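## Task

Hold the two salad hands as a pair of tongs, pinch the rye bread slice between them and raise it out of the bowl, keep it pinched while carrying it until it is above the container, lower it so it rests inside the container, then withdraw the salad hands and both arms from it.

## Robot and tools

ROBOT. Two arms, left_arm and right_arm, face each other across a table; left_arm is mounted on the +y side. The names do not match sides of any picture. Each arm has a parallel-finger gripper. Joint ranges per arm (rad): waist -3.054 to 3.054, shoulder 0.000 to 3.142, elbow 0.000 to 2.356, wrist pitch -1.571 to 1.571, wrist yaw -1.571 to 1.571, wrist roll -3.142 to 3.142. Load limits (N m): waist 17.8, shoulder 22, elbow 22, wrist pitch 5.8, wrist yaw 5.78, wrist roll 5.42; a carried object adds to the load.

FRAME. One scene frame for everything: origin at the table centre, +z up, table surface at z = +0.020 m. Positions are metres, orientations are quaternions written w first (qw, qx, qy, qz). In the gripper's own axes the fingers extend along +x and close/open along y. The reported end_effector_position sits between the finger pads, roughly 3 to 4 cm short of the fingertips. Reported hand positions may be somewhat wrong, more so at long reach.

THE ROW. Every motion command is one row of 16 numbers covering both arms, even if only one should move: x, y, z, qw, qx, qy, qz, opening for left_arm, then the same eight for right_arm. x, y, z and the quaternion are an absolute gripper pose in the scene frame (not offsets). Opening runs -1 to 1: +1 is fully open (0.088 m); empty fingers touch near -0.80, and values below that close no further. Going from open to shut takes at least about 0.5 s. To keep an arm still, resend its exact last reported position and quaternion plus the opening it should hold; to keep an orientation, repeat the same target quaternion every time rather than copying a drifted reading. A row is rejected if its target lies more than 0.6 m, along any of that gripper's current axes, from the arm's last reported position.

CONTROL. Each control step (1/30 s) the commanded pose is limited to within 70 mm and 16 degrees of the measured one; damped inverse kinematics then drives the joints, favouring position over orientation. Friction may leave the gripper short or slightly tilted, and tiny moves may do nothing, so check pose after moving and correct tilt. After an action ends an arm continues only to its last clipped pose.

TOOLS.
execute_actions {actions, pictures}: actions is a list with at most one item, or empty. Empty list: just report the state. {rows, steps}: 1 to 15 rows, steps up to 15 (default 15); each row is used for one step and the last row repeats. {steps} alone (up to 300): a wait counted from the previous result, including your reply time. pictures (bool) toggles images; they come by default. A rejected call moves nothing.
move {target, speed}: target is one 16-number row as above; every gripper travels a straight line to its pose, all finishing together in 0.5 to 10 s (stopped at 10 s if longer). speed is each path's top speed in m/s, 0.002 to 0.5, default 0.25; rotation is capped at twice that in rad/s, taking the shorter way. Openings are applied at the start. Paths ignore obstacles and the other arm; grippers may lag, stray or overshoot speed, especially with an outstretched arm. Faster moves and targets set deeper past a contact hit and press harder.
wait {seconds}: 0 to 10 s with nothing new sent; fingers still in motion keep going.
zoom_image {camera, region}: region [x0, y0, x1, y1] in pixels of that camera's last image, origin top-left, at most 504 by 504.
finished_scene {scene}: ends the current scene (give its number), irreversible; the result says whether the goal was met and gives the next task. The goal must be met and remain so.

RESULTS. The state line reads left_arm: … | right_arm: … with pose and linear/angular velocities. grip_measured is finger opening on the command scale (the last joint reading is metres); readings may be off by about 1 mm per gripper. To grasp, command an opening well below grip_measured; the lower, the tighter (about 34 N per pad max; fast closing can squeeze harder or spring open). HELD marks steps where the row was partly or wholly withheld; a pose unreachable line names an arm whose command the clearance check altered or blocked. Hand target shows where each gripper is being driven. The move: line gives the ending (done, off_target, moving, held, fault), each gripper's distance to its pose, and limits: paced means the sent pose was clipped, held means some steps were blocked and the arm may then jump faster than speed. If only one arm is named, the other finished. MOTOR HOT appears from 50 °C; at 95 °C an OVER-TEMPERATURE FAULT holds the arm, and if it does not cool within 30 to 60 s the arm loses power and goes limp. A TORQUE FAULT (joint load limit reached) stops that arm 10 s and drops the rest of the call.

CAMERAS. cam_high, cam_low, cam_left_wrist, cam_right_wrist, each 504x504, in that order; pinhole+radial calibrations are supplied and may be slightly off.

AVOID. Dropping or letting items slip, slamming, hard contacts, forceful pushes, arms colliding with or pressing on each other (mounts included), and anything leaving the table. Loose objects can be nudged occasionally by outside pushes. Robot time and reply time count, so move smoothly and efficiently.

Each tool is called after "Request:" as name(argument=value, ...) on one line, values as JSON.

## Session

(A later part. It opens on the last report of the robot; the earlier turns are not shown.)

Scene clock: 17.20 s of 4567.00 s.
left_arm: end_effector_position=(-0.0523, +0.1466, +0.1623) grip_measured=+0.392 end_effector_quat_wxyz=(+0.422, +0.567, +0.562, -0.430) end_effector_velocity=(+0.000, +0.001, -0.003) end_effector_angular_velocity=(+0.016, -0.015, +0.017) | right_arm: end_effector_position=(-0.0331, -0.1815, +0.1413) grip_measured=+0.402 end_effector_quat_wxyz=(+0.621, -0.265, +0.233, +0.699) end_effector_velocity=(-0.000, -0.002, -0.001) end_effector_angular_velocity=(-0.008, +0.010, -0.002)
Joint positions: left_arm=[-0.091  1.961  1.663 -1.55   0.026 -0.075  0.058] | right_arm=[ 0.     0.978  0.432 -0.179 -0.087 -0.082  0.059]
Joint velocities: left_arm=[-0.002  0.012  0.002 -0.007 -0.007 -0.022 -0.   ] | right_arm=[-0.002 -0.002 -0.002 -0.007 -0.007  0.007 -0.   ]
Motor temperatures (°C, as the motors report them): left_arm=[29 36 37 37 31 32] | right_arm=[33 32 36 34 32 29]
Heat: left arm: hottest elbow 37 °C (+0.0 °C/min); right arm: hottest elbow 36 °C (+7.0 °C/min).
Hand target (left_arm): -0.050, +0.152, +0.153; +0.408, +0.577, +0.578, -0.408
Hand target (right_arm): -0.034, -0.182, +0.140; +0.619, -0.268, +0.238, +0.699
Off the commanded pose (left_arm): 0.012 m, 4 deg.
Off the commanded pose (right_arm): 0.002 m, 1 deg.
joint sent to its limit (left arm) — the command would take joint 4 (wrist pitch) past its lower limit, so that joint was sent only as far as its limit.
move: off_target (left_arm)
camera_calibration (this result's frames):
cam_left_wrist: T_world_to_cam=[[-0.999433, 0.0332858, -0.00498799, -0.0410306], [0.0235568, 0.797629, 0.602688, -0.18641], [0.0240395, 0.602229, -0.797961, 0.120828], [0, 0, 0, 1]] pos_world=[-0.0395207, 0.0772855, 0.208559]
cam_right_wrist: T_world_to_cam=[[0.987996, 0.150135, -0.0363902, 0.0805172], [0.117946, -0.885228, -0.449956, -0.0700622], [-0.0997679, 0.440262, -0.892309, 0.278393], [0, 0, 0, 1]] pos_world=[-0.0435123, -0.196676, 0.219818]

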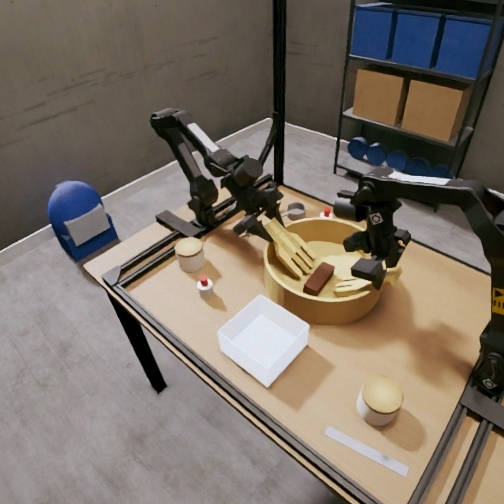

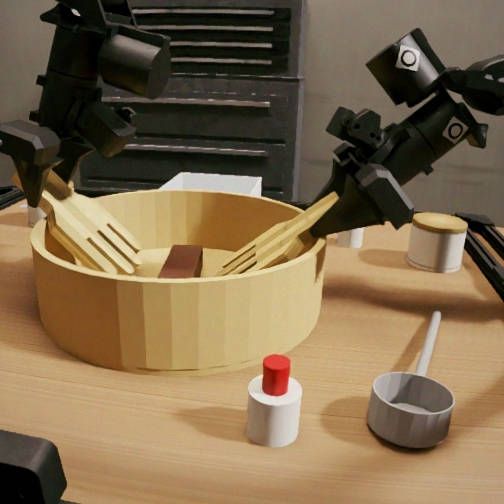

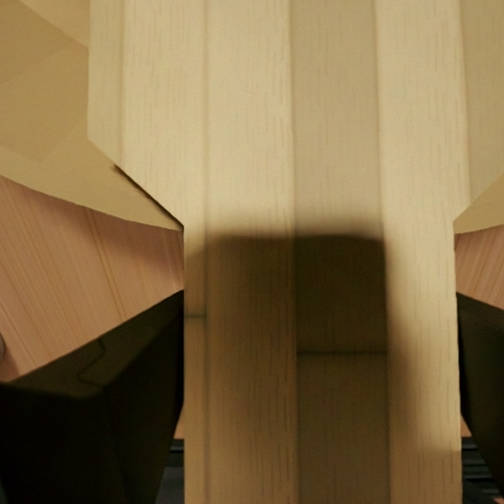

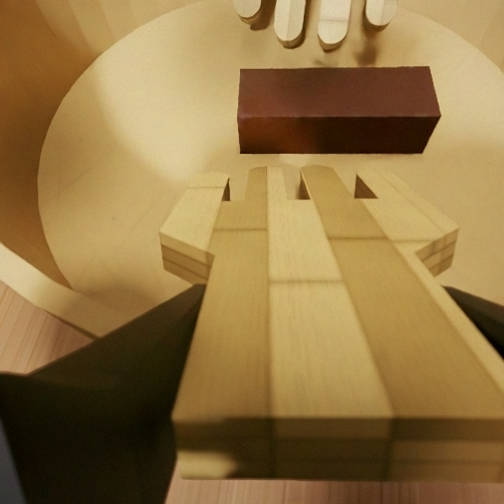

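Resting on the rim. Release and re-orient.

Request:
move(target=[-0.052,0.147,0.164,0.425,0.565,0.565,-0.425,0.95,-0.034,-0.182,0.14,0.62,-0.268,0.238,0.7,-1])

Request:
move(target=[-0.052,0.195,0.185,0.653,0.271,0.271,-0.653,0.95,-0.034,-0.182,0.14,0.62,-0.268,0.238,0.7,-1], speed=0.35)

Scene clock: 18.50 s of 4567.00 s.
left_arm: end_effector_position=(-0.0522, +0.1472, +0.1629) grip_measured=+0.946 end_effector_quat_wxyz=(+0.424, +0.566, +0.565, -0.425) end_effector_velocity=(-0.001, +0.003, +0.001) end_effector_angular_velocity=(+0.007, -0.006, -0.016) | right_arm: end_effector_position=(-0.0331, -0.1815, +0.1414) grip_measured=+0.402 end_effector_quat_wxyz=(+0.621, -0.265, +0.233, +0.700) end_effector_velocity=(-0.000, -0.003, -0.003) end_effector_angular_velocity=(-0.012, -0.001, +0.008)
Joint positions: left_arm=[-0.091  1.963  1.667 -1.557  0.026 -0.085  0.085] | right_arm=[ 0.     0.978  0.433 -0.179 -0.087 -0.082  0.059]
Joint velocities: left_arm=[-0.007 -0.007 -0.007 -0.007 -0.007  0.007  0.001] | right_arm=[-0.002 -0.002 -0.007 -0.007 -0.007 -0.007  0.   ]
Motor temperatures (°C, as the motors report them): left_arm=[29 36 37 37 31 32] | right_arm=[33 32 36 34 32 29]
Heat: left arm: hottest elbow 37 °C (+0.0 °C/min); right arm: hottest elbow 36 °C (+6.5 °C/min).
Hand target (left_arm): -0.052, +0.147, +0.164; +0.425, +0.565, +0.565, -0.425
Hand target (right_arm): -0.034, -0.182, +0.140; +0.619, -0.267, +0.237, +0.699
Off the commanded pose (left_arm): 0.001 m, 0 deg.
Off the commanded pose (right_arm): 0.002 m, 1 deg.
move: done
camera_calibration (this result's frames):
cam_left_wrist: T_world_to_cam=[[-0.999685, 0.0237901, -0.00802398, -0.0391158], [0.0140532, 0.79505, 0.60638, -0.187938], [0.0208053, 0.606077, -0.795134, 0.119776], [0, 0, 0, 1]] pos_world=[-0.0389543, 0.0777571, 0.208886]
cam_right_wrist: T_world_to_cam=[[0.987996, 0.150149, -0.0363329, 0.0805046], [0.117946, -0.885056, -0.450294, -0.0698396], [-0.0997679, 0.440603, -0.892141, 0.278532], [0, 0, 0, 1]] pos_world=[-0.0435124, -0.196622, 0.219966]

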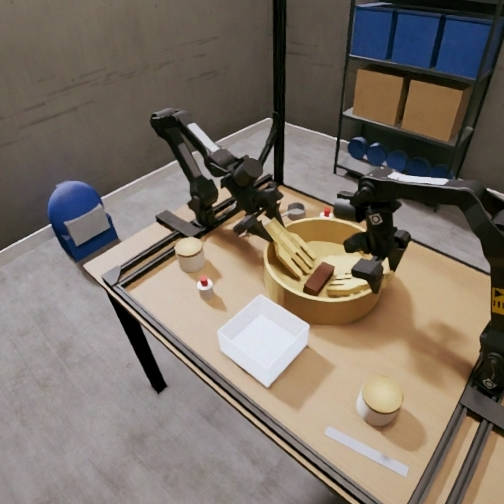

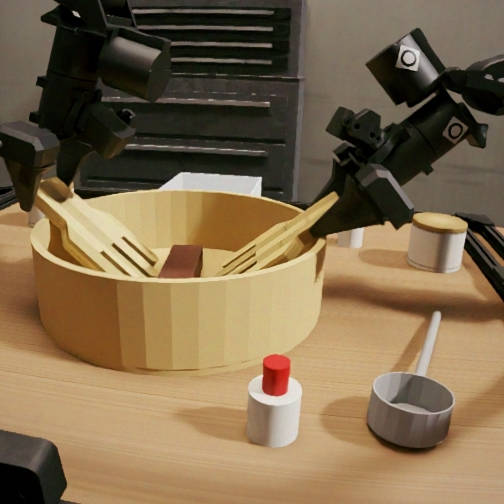

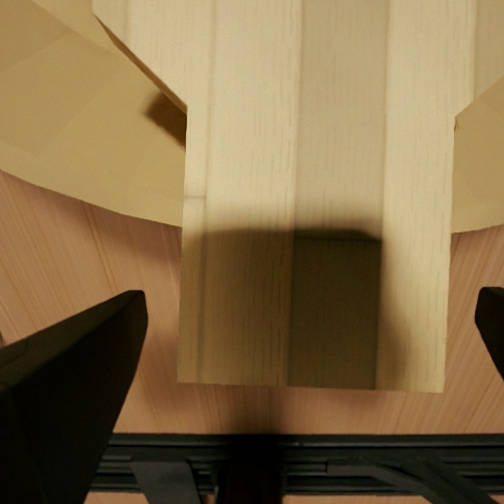

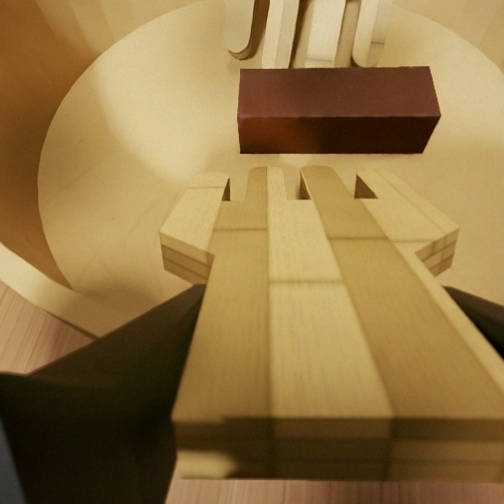

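Scene clock: 20.60 s of 4567.00 s.
left_arm: end_effector_position=(-0.0523, +0.1925, +0.1874) grip_measured=+0.950 end_effector_quat_wxyz=(+0.650, +0.270, +0.270, -0.657) end_effector_velocity=(-0.002, -0.001, +0.002) end_effector_angular_velocity=(-0.023, -0.016, -0.023) | right_arm: end_effector_position=(-0.0331, -0.1815, +0.1414) grip_measured=+0.402 end_effector_quat_wxyz=(+0.621, -0.265, +0.233, +0.699) end_effector_velocity=(-0.000, -0.002, -0.001) end_effector_angular_velocity=(-0.007, -0.001, +0.008)
Joint positions: left_arm=[-0.193  0.929  0.64  -0.504 -0.128 -0.133  0.086] | right_arm=[ 0.     0.978  0.433 -0.18  -0.087 -0.082  0.059]
Joint velocities: left_arm=[-0.012 -0.012 -0.012  0.022 -0.007  0.022 -0.   ] | right_arm=[-0.002 -0.002 -0.002 -0.007 -0.007 -0.007 -0.   ]
Motor temperatures (°C, as the motors report them): left_arm=[29 36 38 37 31 32] | right_arm=[33 32 36 34 32 29]
Heat: left arm: hottest elbow 38 °C (+2.9 °C/min); right arm: hottest elbow 36 °C (+5.8 °C/min).
Hand target (left_arm): -0.052, +0.195, +0.184; +0.651, +0.272, +0.270, -0.655
Hand target (right_arm): -0.034, -0.182, +0.140; +0.619, -0.268, +0.238, +0.699
Off the commanded pose (left_arm): 0.003 m, 1 deg.
Off the commanded pose (right_arm): 0.002 m, 1 deg.
move: done
camera_calibration (this result's frames):
cam_left_wrist: T_world_to_cam=[[-0.999758, 0.0108285, -0.0191696, -0.0354362], [0.0176842, 0.913608, -0.406211, -0.0717168], [0.0131148, -0.406452, -0.913578, 0.328458], [0, 0, 0, 1]] pos_world=[-0.038467, 0.199407, 0.270261]
cam_right_wrist: T_world_to_cam=[[0.987996, 0.150135, -0.0363902, 0.0805162], [0.117946, -0.885228, -0.449956, -0.0699952], [-0.0997679, 0.440262, -0.892309, 0.278463], [0, 0, 0, 1]] pos_world=[-0.0435124, -0.196647, 0.21991]

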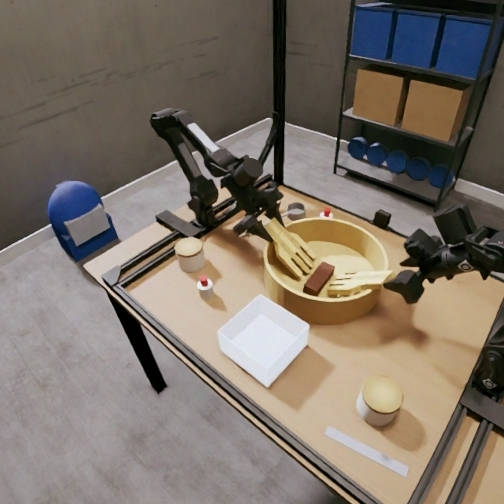

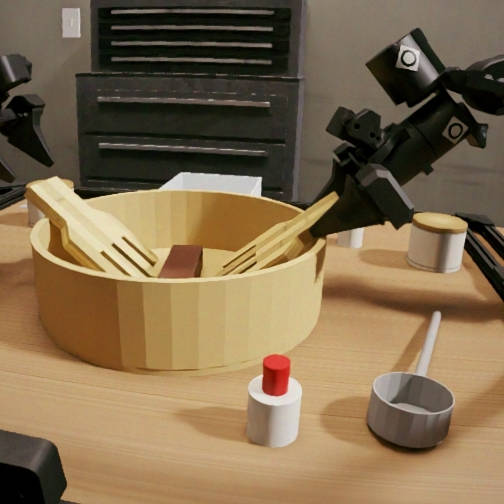

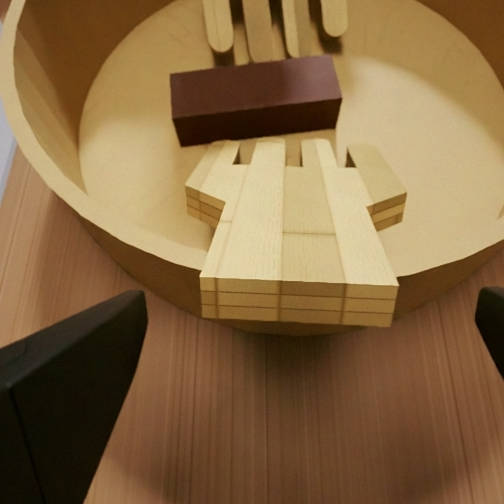

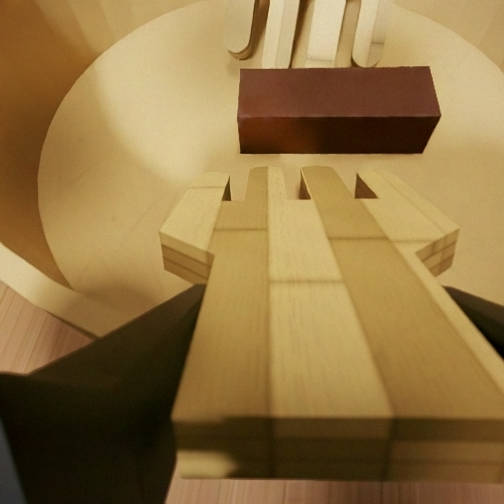

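Request:
move(target=[-0.051,0.15,0.133,0.66,0.253,0.253,-0.66,0.9,-0.034,-0.182,0.14,0.62,-0.268,0.238,0.7,-1], speed=0.1)

Scene clock: 22.17 s of 4567.00 s.
left_arm: end_effector_position=(-0.0516, +0.1481, +0.1410) grip_measured=+0.900 end_effector_quat_wxyz=(+0.663, +0.247, +0.246, -0.662) end_effector_velocity=(+0.001, -0.005, +0.002) end_effector_angular_velocity=(-0.022, +0.004, +0.013) | right_arm: end_effector_position=(-0.0331, -0.1814, +0.1415) grip_measured=+0.401 end_effector_quat_wxyz=(+0.621, -0.265, +0.233, +0.700) end_effector_velocity=(+0.002, -0.000, +0.000) end_effector_angular_velocity=(-0.002, -0.010, -0.003)
Joint positions: left_arm=[-0.161  1.166  0.512 -0.064 -0.123 -0.105  0.083] | right_arm=[ 0.     0.978  0.433 -0.18  -0.087 -0.082  0.059]
Joint velocities: left_arm=[ 0.002  0.012 -0.002  0.037 -0.007 -0.007 -0.   ] | right_arm=[-0.002 -0.002  0.002 -0.007  0.007 -0.007 -0.   ]
Motor temperatures (°C, as the motors report them): left_arm=[29 36 38 37 31 32] | right_arm=[33 32 36 34 32 29]
Heat: left arm: hottest elbow 38 °C (+2.7 °C/min); right arm: hottest elbow 36 °C (+5.4 °C/min).
Hand target (left_arm): -0.051, +0.151, +0.133; +0.660, +0.253, +0.253, -0.660
Hand target (right_arm): -0.034, -0.182, +0.140; +0.619, -0.268, +0.237, +0.699
Off the commanded pose (left_arm): 0.008 m, 1 deg.
Off the commanded pose (right_arm): 0.002 m, 1 deg.
move: done
camera_calibration (this result's frames):
cam_left_wrist: T_world_to_cam=[[-0.999715, 0.0000556617, -0.0238764, -0.0328992], [0.0113016, 0.881983, -0.471145, -0.0364746], [0.0210324, -0.471281, -0.881732, 0.273543], [0, 0, 0, 1]] pos_world=[-0.0382309, 0.161088, 0.223222]
cam_right_wrist: T_world_to_cam=[[0.987996, 0.150149, -0.0363329, 0.0805036], [0.117946, -0.885056, -0.450294, -0.0697727], [-0.0997679, 0.440603, -0.892141, 0.278601], [0, 0, 0, 1]] pos_world=[-0.0435124, -0.196593, 0.220058]

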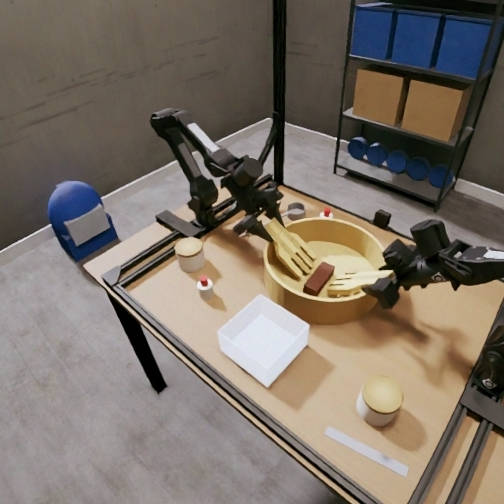

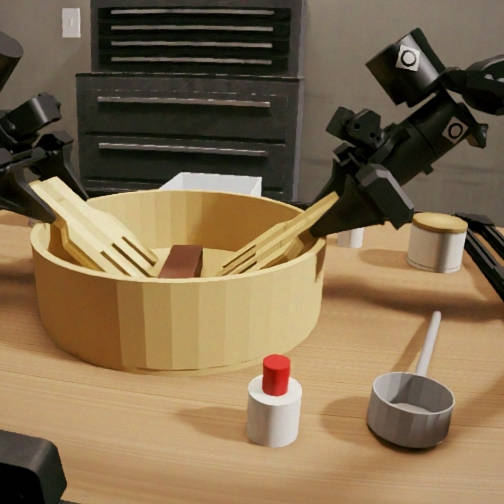

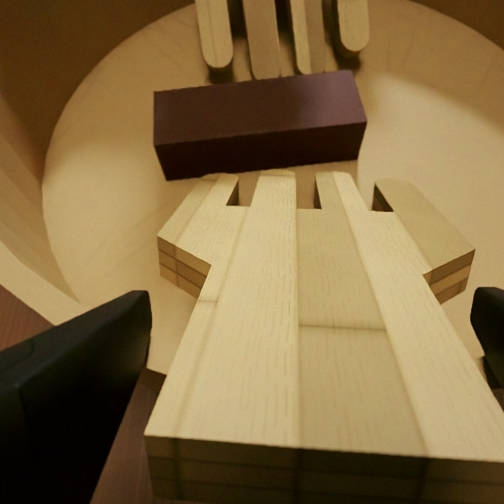

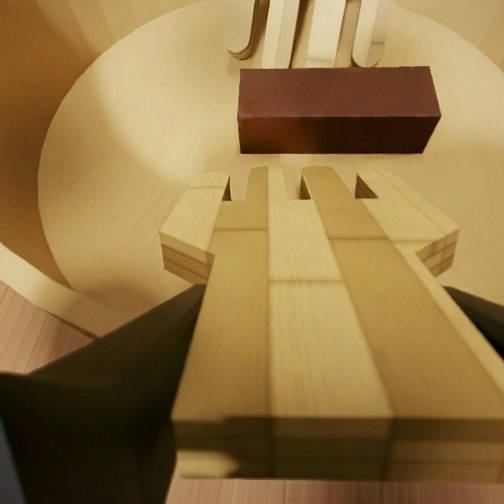

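Request:
move(target=[-0.051,0.148,0.139,0.66,0.253,0.253,-0.66,-1,-0.034,-0.182,0.14,0.62,-0.268,0.238,0.7,-1])

Request:
move(target=[-0.032,0.11,0.205,0.596,0.38,0.38,-0.596,-1,-0.028,-0.14,0.205,0.596,-0.38,0.38,0.596,-1], speed=0.12)

Request:
move(target=[-0.032,0.095,0.19,0.596,0.38,0.38,-0.596,-1,-0.028,-0.128,0.192,0.596,-0.38,0.38,0.596,-1], speed=0.08)

Scene clock: 23.80 s of 4567.00 s.
left_arm: end_effector_position=(-0.0517, +0.1483, +0.1407) grip_measured=+0.417 end_effector_quat_wxyz=(+0.662, +0.249, +0.249, -0.662) end_effector_velocity=(+0.002, +0.000, -0.001) end_effector_angular_velocity=(+0.006, -0.000, +0.013) | right_arm: end_effector_position=(-0.0331, -0.1814, +0.1415) grip_measured=+0.401 end_effector_quat_wxyz=(+0.621, -0.265, +0.233, +0.700) end_effector_velocity=(-0.004, -0.001, +0.001) end_effector_angular_velocity=(-0.002, +0.009, +0.024)
Joint positions: left_arm=[-0.16   1.168  0.518 -0.076 -0.121 -0.105  0.059] | right_arm=[ 0.     0.978  0.433 -0.18  -0.087 -0.082  0.059]
Joint velocities: left_arm=[ 0.002  0.002  0.002 -0.007 -0.007 -0.007 -0.   ] | right_arm=[ 0.002 -0.002  0.002 -0.007 -0.022 -0.007 -0.   ]
Motor temperatures (°C, as the motors report them): left_arm=[29 36 38 38 31 32] | right_arm=[33 32 37 34 32 29]
Heat: left arm: hottest elbow 38 °C (+2.5 °C/min); right arm: hottest elbow 37 °C (+7.6 °C/min).
Hand target (left_arm): -0.051, +0.148, +0.139; +0.660, +0.253, +0.253, -0.660
Hand target (right_arm): -0.034, -0.182, +0.140; +0.619, -0.268, +0.238, +0.699
Off the commanded pose (left_arm): 0.002 m, 1 deg.
Off the commanded pose (right_arm): 0.002 m, 1 deg.
move: done
camera_calibration (this result's frames):
cam_left_wrist: T_world_to_cam=[[-0.999721, 0.00119436, -0.0235987, -0.0331889], [0.0120175, 0.885608, -0.464278, -0.0382208], [0.0203447, -0.464432, -0.885375, 0.272884], [0, 0, 0, 1]] pos_world=[-0.038272, 0.160625, 0.223077]
cam_right_wrist: T_world_to_cam=[[0.987996, 0.150149, -0.0363329, 0.0805036], [0.117946, -0.885056, -0.450294, -0.0697727], [-0.0997679, 0.440603, -0.892141, 0.278601], [0, 0, 0, 1]] pos_world=[-0.0435124, -0.196593, 0.220058]

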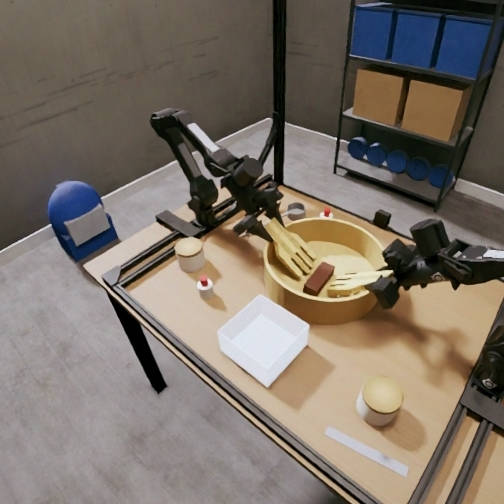

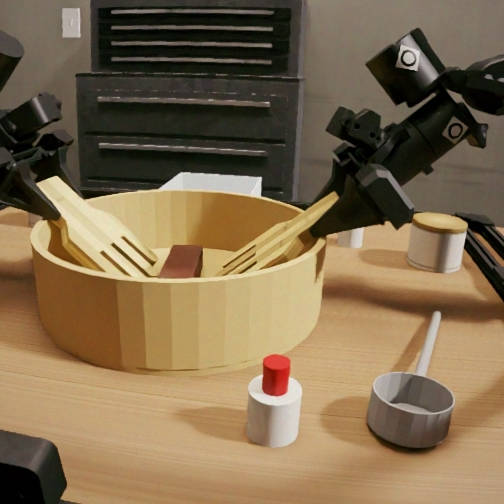

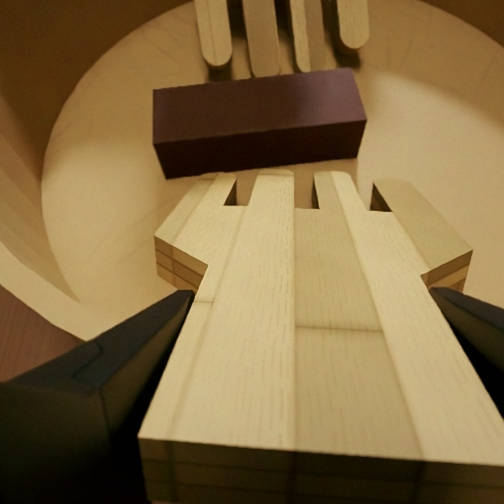

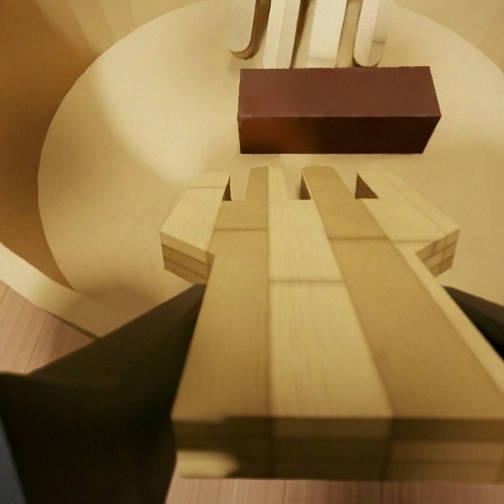

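Scene clock: 26.03 s of 4567.00 s.
left_arm: end_effector_position=(-0.0324, +0.1130, +0.2014) grip_measured=+0.414 end_effector_quat_wxyz=(+0.596, +0.383, +0.382, -0.593) end_effector_velocity=(-0.002, +0.002, +0.002) end_effector_angular_velocity=(+0.022, +0.009, +0.001) | right_arm: end_effector_position=(-0.0274, -0.1424, +0.2013) grip_measured=+0.401 end_effector_quat_wxyz=(+0.594, -0.382, +0.382, +0.596) end_effector_velocity=(-0.000, -0.002, +0.002) end_effector_angular_velocity=(-0.022, +0.009, -0.006)
Joint positions: left_arm=[-0.046  1.503  1.239 -0.88  -0.024 -0.044  0.059] | right_arm=[ 0.028  1.389  1.139 -0.892  0.01   0.024  0.059]
Joint velocities: left_arm=[-0.002  0.007  0.022 -0.037  0.007 -0.007 -0.   ] | right_arm=[-0.002  0.007  0.022 -0.037 -0.007  0.007 -0.   ]
Motor temperatures (°C, as the motors report them): left_arm=[29 36 38 38 31 32] | right_arm=[33 32 37 34 32 29]
Heat: left arm: hottest elbow 38 °C (+2.3 °C/min); right arm: hottest elbow 37 °C (+6.9 °C/min).
Hand target (left_arm): -0.032, +0.110, +0.205; +0.597, +0.379, +0.381, -0.596
Hand target (right_arm): -0.028, -0.140, +0.205; +0.596, -0.381, +0.379, +0.596
Off the commanded pose (left_arm): 0.005 m, 1 deg.
Off the commanded pose (right_arm): 0.004 m, 0 deg.
move: done
camera_calibration (this result's frames):
cam_left_wrist: T_world_to_cam=[[-0.999701, 0.00624425, -0.0236407, -0.0129979], [0.00763615, 0.998214, -0.0592529, -0.0734158], [0.0232284, -0.0594157, -0.997963, 0.286789], [0, 0, 0, 1]] pos_world=[-0.019095, 0.0904056, 0.281548]
cam_right_wrist: T_world_to_cam=[[0.998663, 0.0145207, -0.0496166, 0.0547631], [0.0121908, -0.998823, -0.0469406, -0.109277], [-0.0502399, 0.0462729, -0.997665, 0.281777], [0, 0, 0, 1]] pos_world=[-0.0392013, -0.122982, 0.278707]

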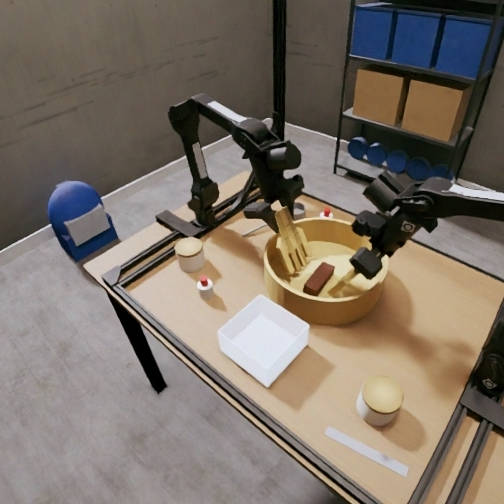

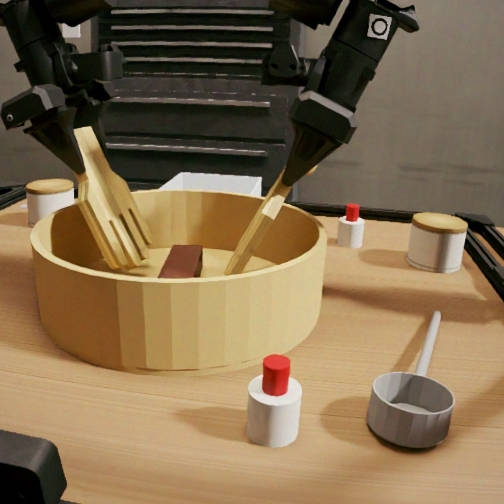

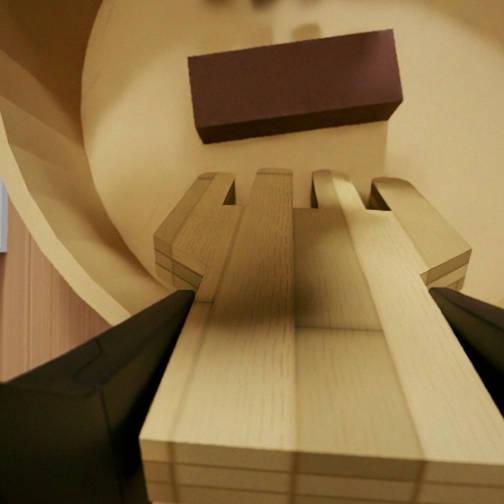

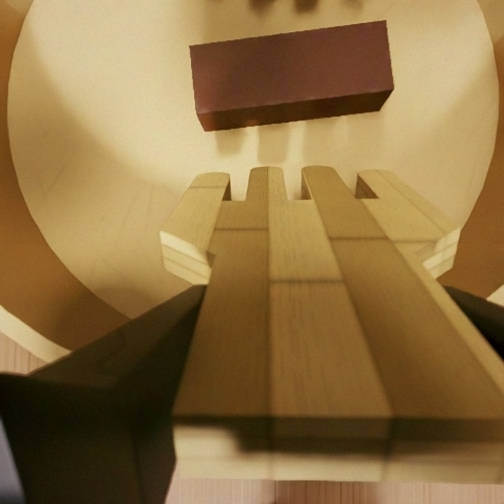

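Scene clock: 26.83 s of 4567.00 s.
left_arm: end_effector_position=(-0.0322, +0.0993, +0.1872) grip_measured=+0.413 end_effector_quat_wxyz=(+0.595, +0.385, +0.383, -0.593) end_effector_velocity=(+0.000, +0.000, -0.001) end_effector_angular_velocity=(-0.003, -0.004, +0.007) | right_arm: end_effector_position=(-0.0277, -0.1302, +0.1919) grip_measured=+0.401 end_effector_quat_wxyz=(+0.595, -0.381, +0.381, +0.596) end_effector_velocity=(+0.002, +0.001, -0.001) end_effector_angular_velocity=(+0.003, -0.010, +0.001)
Joint positions: left_arm=[-0.044  1.561  1.24  -0.826 -0.023 -0.039  0.059] | right_arm=[ 0.028  1.435  1.139 -0.843  0.01   0.024  0.059]
Joint velocities: left_arm=[-0.002 -0.002 -0.007  0.007 -0.007 -0.007  0.   ] | right_arm=[-0.002  0.002 -0.002  0.007  0.007 -0.007  0.   ]
Motor temperatures (°C, as the motors report them): left_arm=[29 36 38 38 31 32] | right_arm=[33 32 37 34 32 29]
Heat: left arm: hottest elbow 38 °C (+2.2 °C/min); right arm: hottest elbow 37 °C (+6.7 °C/min).
Hand target (left_arm): -0.032, +0.095, +0.190; +0.596, +0.380, +0.380, -0.596
Hand target (right_arm): -0.028, -0.128, +0.192; +0.596, -0.380, +0.380, +0.596
Off the commanded pose (left_arm): 0.005 m, 1 deg.
Off the commanded pose (right_arm): 0.002 m, 0 deg.
move: done
camera_calibration (this result's frames):
cam_left_wrist: T_world_to_cam=[[-0.999648, 0.0084987, -0.0251365, -0.0129799], [0.0098808, 0.998416, -0.0553805, -0.0612617], [0.024626, -0.0556094, -0.998149, 0.271531], [0, 0, 0, 1]] pos_world=[-0.0190567, 0.0763746, 0.267309]
cam_right_wrist: T_world_to_cam=[[0.998656, 0.0143071, -0.0498127, 0.054476], [0.0118332, -0.998699, -0.0496087, -0.0970305], [-0.0504576, 0.0489526, -0.997526, 0.272166], [0, 0, 0, 1]] pos_world=[-0.0395217, -0.111007, 0.269393]

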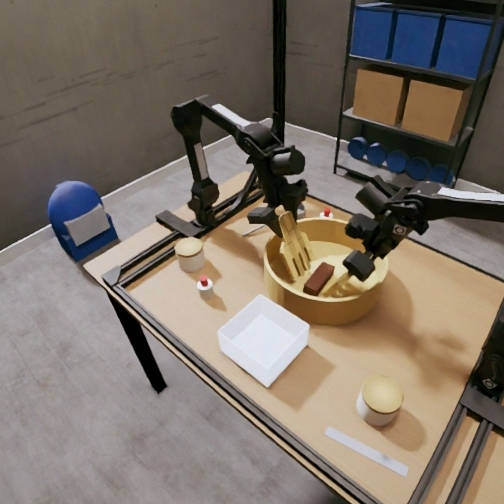

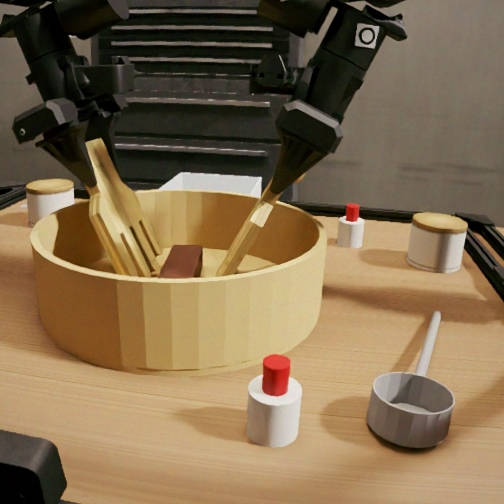

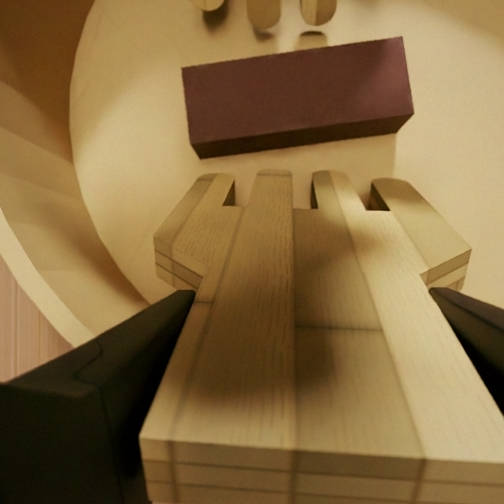

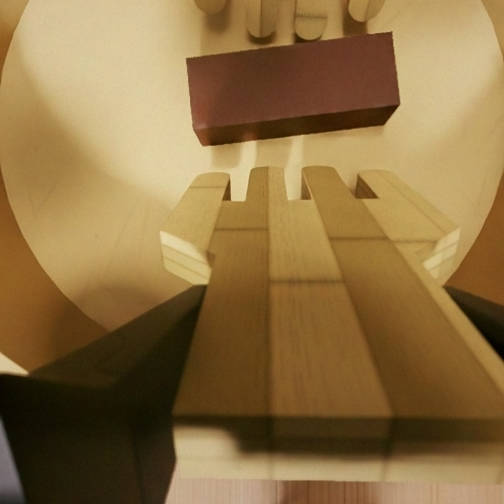

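Request:
move(target=[-0.032,0.095,0.178,0.596,0.38,0.38,-0.596,-1,-0.028,-0.128,0.177,0.596,-0.38,0.38,0.596,-1], speed=0.05)

Request:
move(target=[-0.032,0.074,0.18,0.596,0.38,0.38,-0.596,-1,-0.028,-0.107,0.18,0.596,-0.38,0.38,0.596,-1], speed=0.04)

Scene clock: 28.07 s of 4567.00 s.
left_arm: end_effector_position=(-0.0324, +0.0944, +0.1833) grip_measured=+0.412 end_effector_quat_wxyz=(+0.599, +0.378, +0.376, -0.597) end_effector_velocity=(+0.000, +0.000, -0.001) end_effector_angular_velocity=(-0.003, +0.003, +0.021) | right_arm: end_effector_position=(-0.0278, -0.1269, +0.1831) grip_measured=+0.401 end_effector_quat_wxyz=(+0.598, -0.376, +0.376, +0.600) end_effector_velocity=(-0.002, -0.002, -0.001) end_effector_angular_velocity=(+0.002, +0.003, +0.012)
Joint positions: left_arm=[-0.044  1.565  1.219 -0.78  -0.023 -0.039  0.059] | right_arm=[ 0.028  1.438  1.1   -0.784  0.011  0.024  0.059]
Joint velocities: left_arm=[-0.002 -0.002 -0.007  0.007 -0.007 -0.022  0.   ] | right_arm=[ 0.002 -0.007 -0.012  0.007 -0.007 -0.007 -0.   ]
Motor temperatures (°C, as the motors report them): left_arm=[29 37 38 38 31 32] | right_arm=[33 32 37 34 32 29]
Heat: left arm: hottest elbow 38 °C (+2.1 °C/min); right arm: hottest elbow 37 °C (+6.4 °C/min).
Hand target (left_arm): -0.032, +0.095, +0.178; +0.596, +0.380, +0.380, -0.596
Hand target (right_arm): -0.028, -0.128, +0.177; +0.596, -0.380, +0.380, +0.596
Off the commanded pose (left_arm): 0.005 m, 1 deg.
Off the commanded pose (right_arm): 0.006 m, 1 deg.
move: done
camera_calibration (this result's frames):
cam_left_wrist: T_world_to_cam=[[-0.999665, 0.00828645, -0.0245058, -0.0133472], [0.0101714, 0.996915, -0.0778212, -0.0523309], [0.0237853, -0.0780444, -0.996666, 0.269129], [0, 0, 0, 1]] pos_world=[-0.0192118, 0.0732841, 0.263832]
cam_right_wrist: T_world_to_cam=[[0.998651, 0.0150181, -0.0497076, 0.0540968], [0.011662, -0.997676, -0.0671298, -0.0907865], [-0.0506002, 0.0664595, -0.996505, 0.265226], [0, 0, 0, 1]] pos_world=[-0.0395445, -0.109015, 0.260894]

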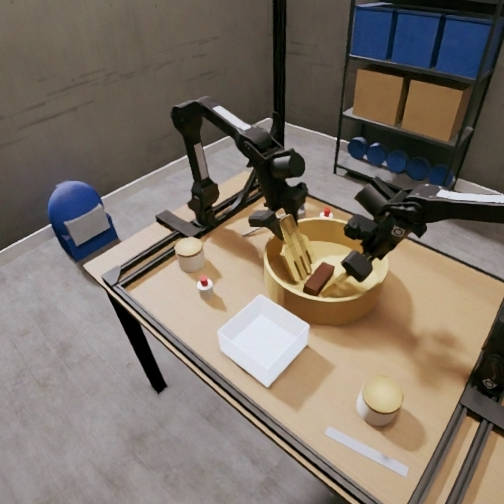

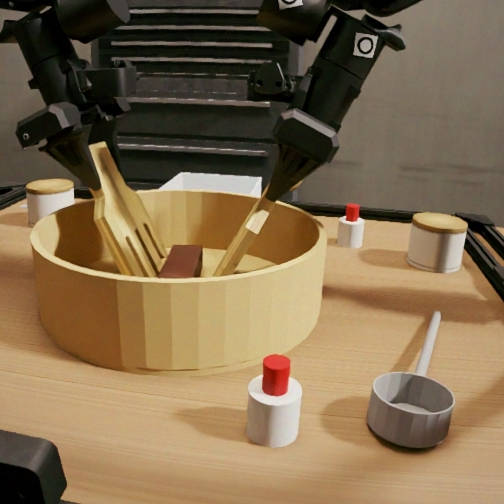

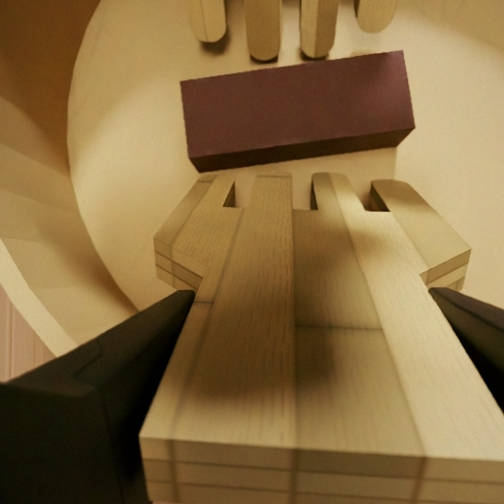

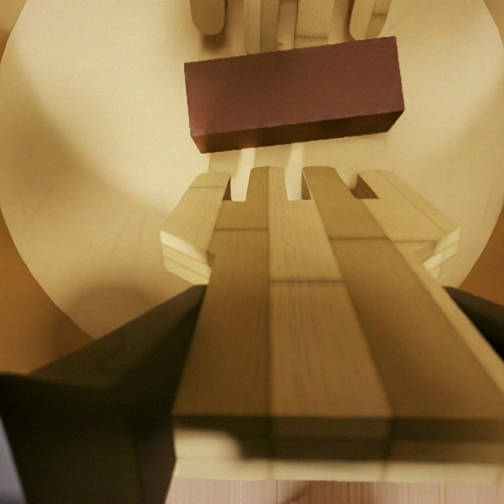

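Scene clock: 28.93 s of 4567.00 s.
left_arm: end_effector_position=(-0.0315, +0.0783, +0.1847) grip_measured=+0.411 end_effector_quat_wxyz=(+0.600, +0.378, +0.377, -0.596) end_effector_velocity=(+0.002, -0.001, -0.001) end_effector_angular_velocity=(+0.007, -0.016, -0.014) | right_arm: end_effector_position=(-0.0281, -0.1133, +0.1832) grip_measured=+0.400 end_effector_quat_wxyz=(+0.595, -0.380, +0.380, +0.597) end_effector_velocity=(-0.001, -0.003, -0.000) end_effector_angular_velocity=(-0.018, +0.010, +0.022)
Joint positions: left_arm=[-0.039  1.626  1.288 -0.789 -0.022 -0.036  0.059] | right_arm=[ 0.028  1.5    1.161 -0.797  0.011  0.024  0.059]
Joint velocities: left_arm=[ 0.002  0.007  0.007 -0.007 -0.007  0.022  0.   ] | right_arm=[-0.007  0.002  0.007 -0.022 -0.022 -0.022 -0.   ]
Motor temperatures (°C, as the motors report them): left_arm=[29 37 39 38 31 32] | right_arm=[33 32 37 34 32 29]
Heat: left arm: hottest elbow 39 °C (+4.1 °C/min); right arm: hottest elbow 37 °C (+6.2 °C/min).
Hand target (left_arm): -0.032, +0.074, +0.180; +0.596, +0.380, +0.380, -0.596
Hand target (right_arm): -0.028, -0.107, +0.180; +0.596, -0.380, +0.380, +0.596
Off the commanded pose (left_arm): 0.006 m, 1 deg.
Off the commanded pose (right_arm): 0.007 m, 0 deg.
move: done
camera_calibration (this result's frames):
cam_left_wrist: T_world_to_cam=[[-0.999663, 0.00634945, -0.0251871, -0.0120683], [0.00826392, 0.997024, -0.0766496, -0.0364541], [0.0246254, -0.0768319, -0.99674, 0.269202], [0, 0, 0, 1]] pos_world=[-0.0183922, 0.0571056, 0.265227]
cam_right_wrist: T_world_to_cam=[[0.998671, 0.0143181, -0.049515, 0.0541675], [0.0116861, -0.998524, -0.0530428, -0.079874], [-0.0502014, 0.0523936, -0.997364, 0.262952], [0, 0, 0, 1]] pos_world=[-0.0399615, -0.0943086, 0.260704]

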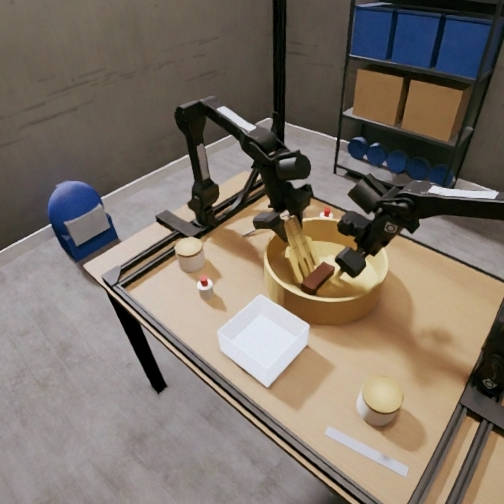

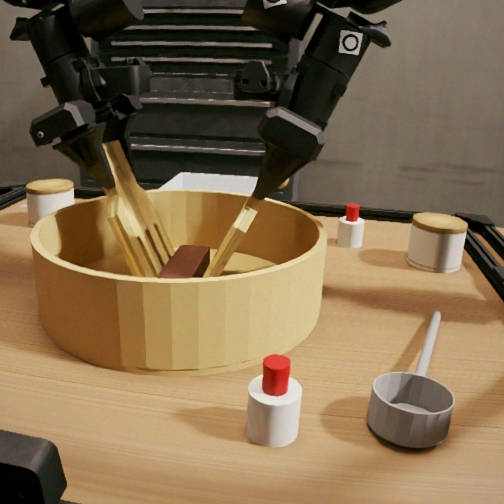

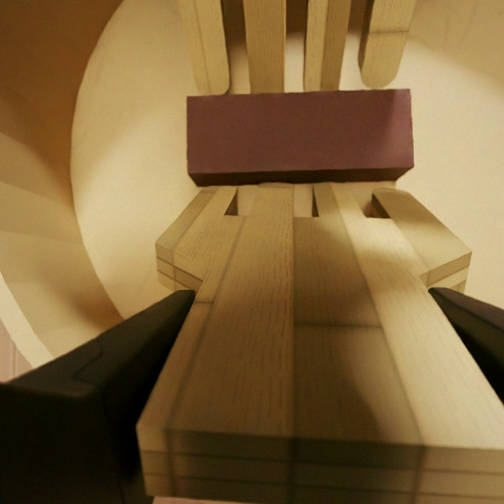

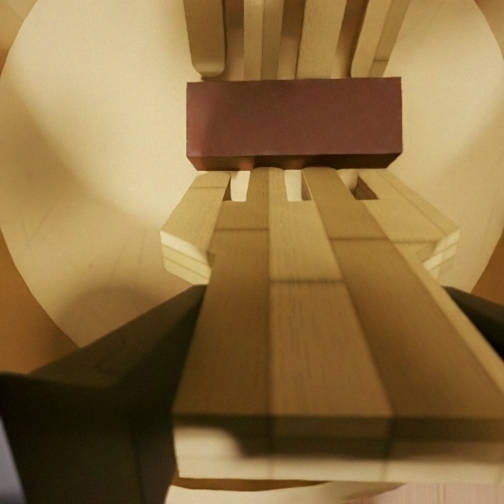

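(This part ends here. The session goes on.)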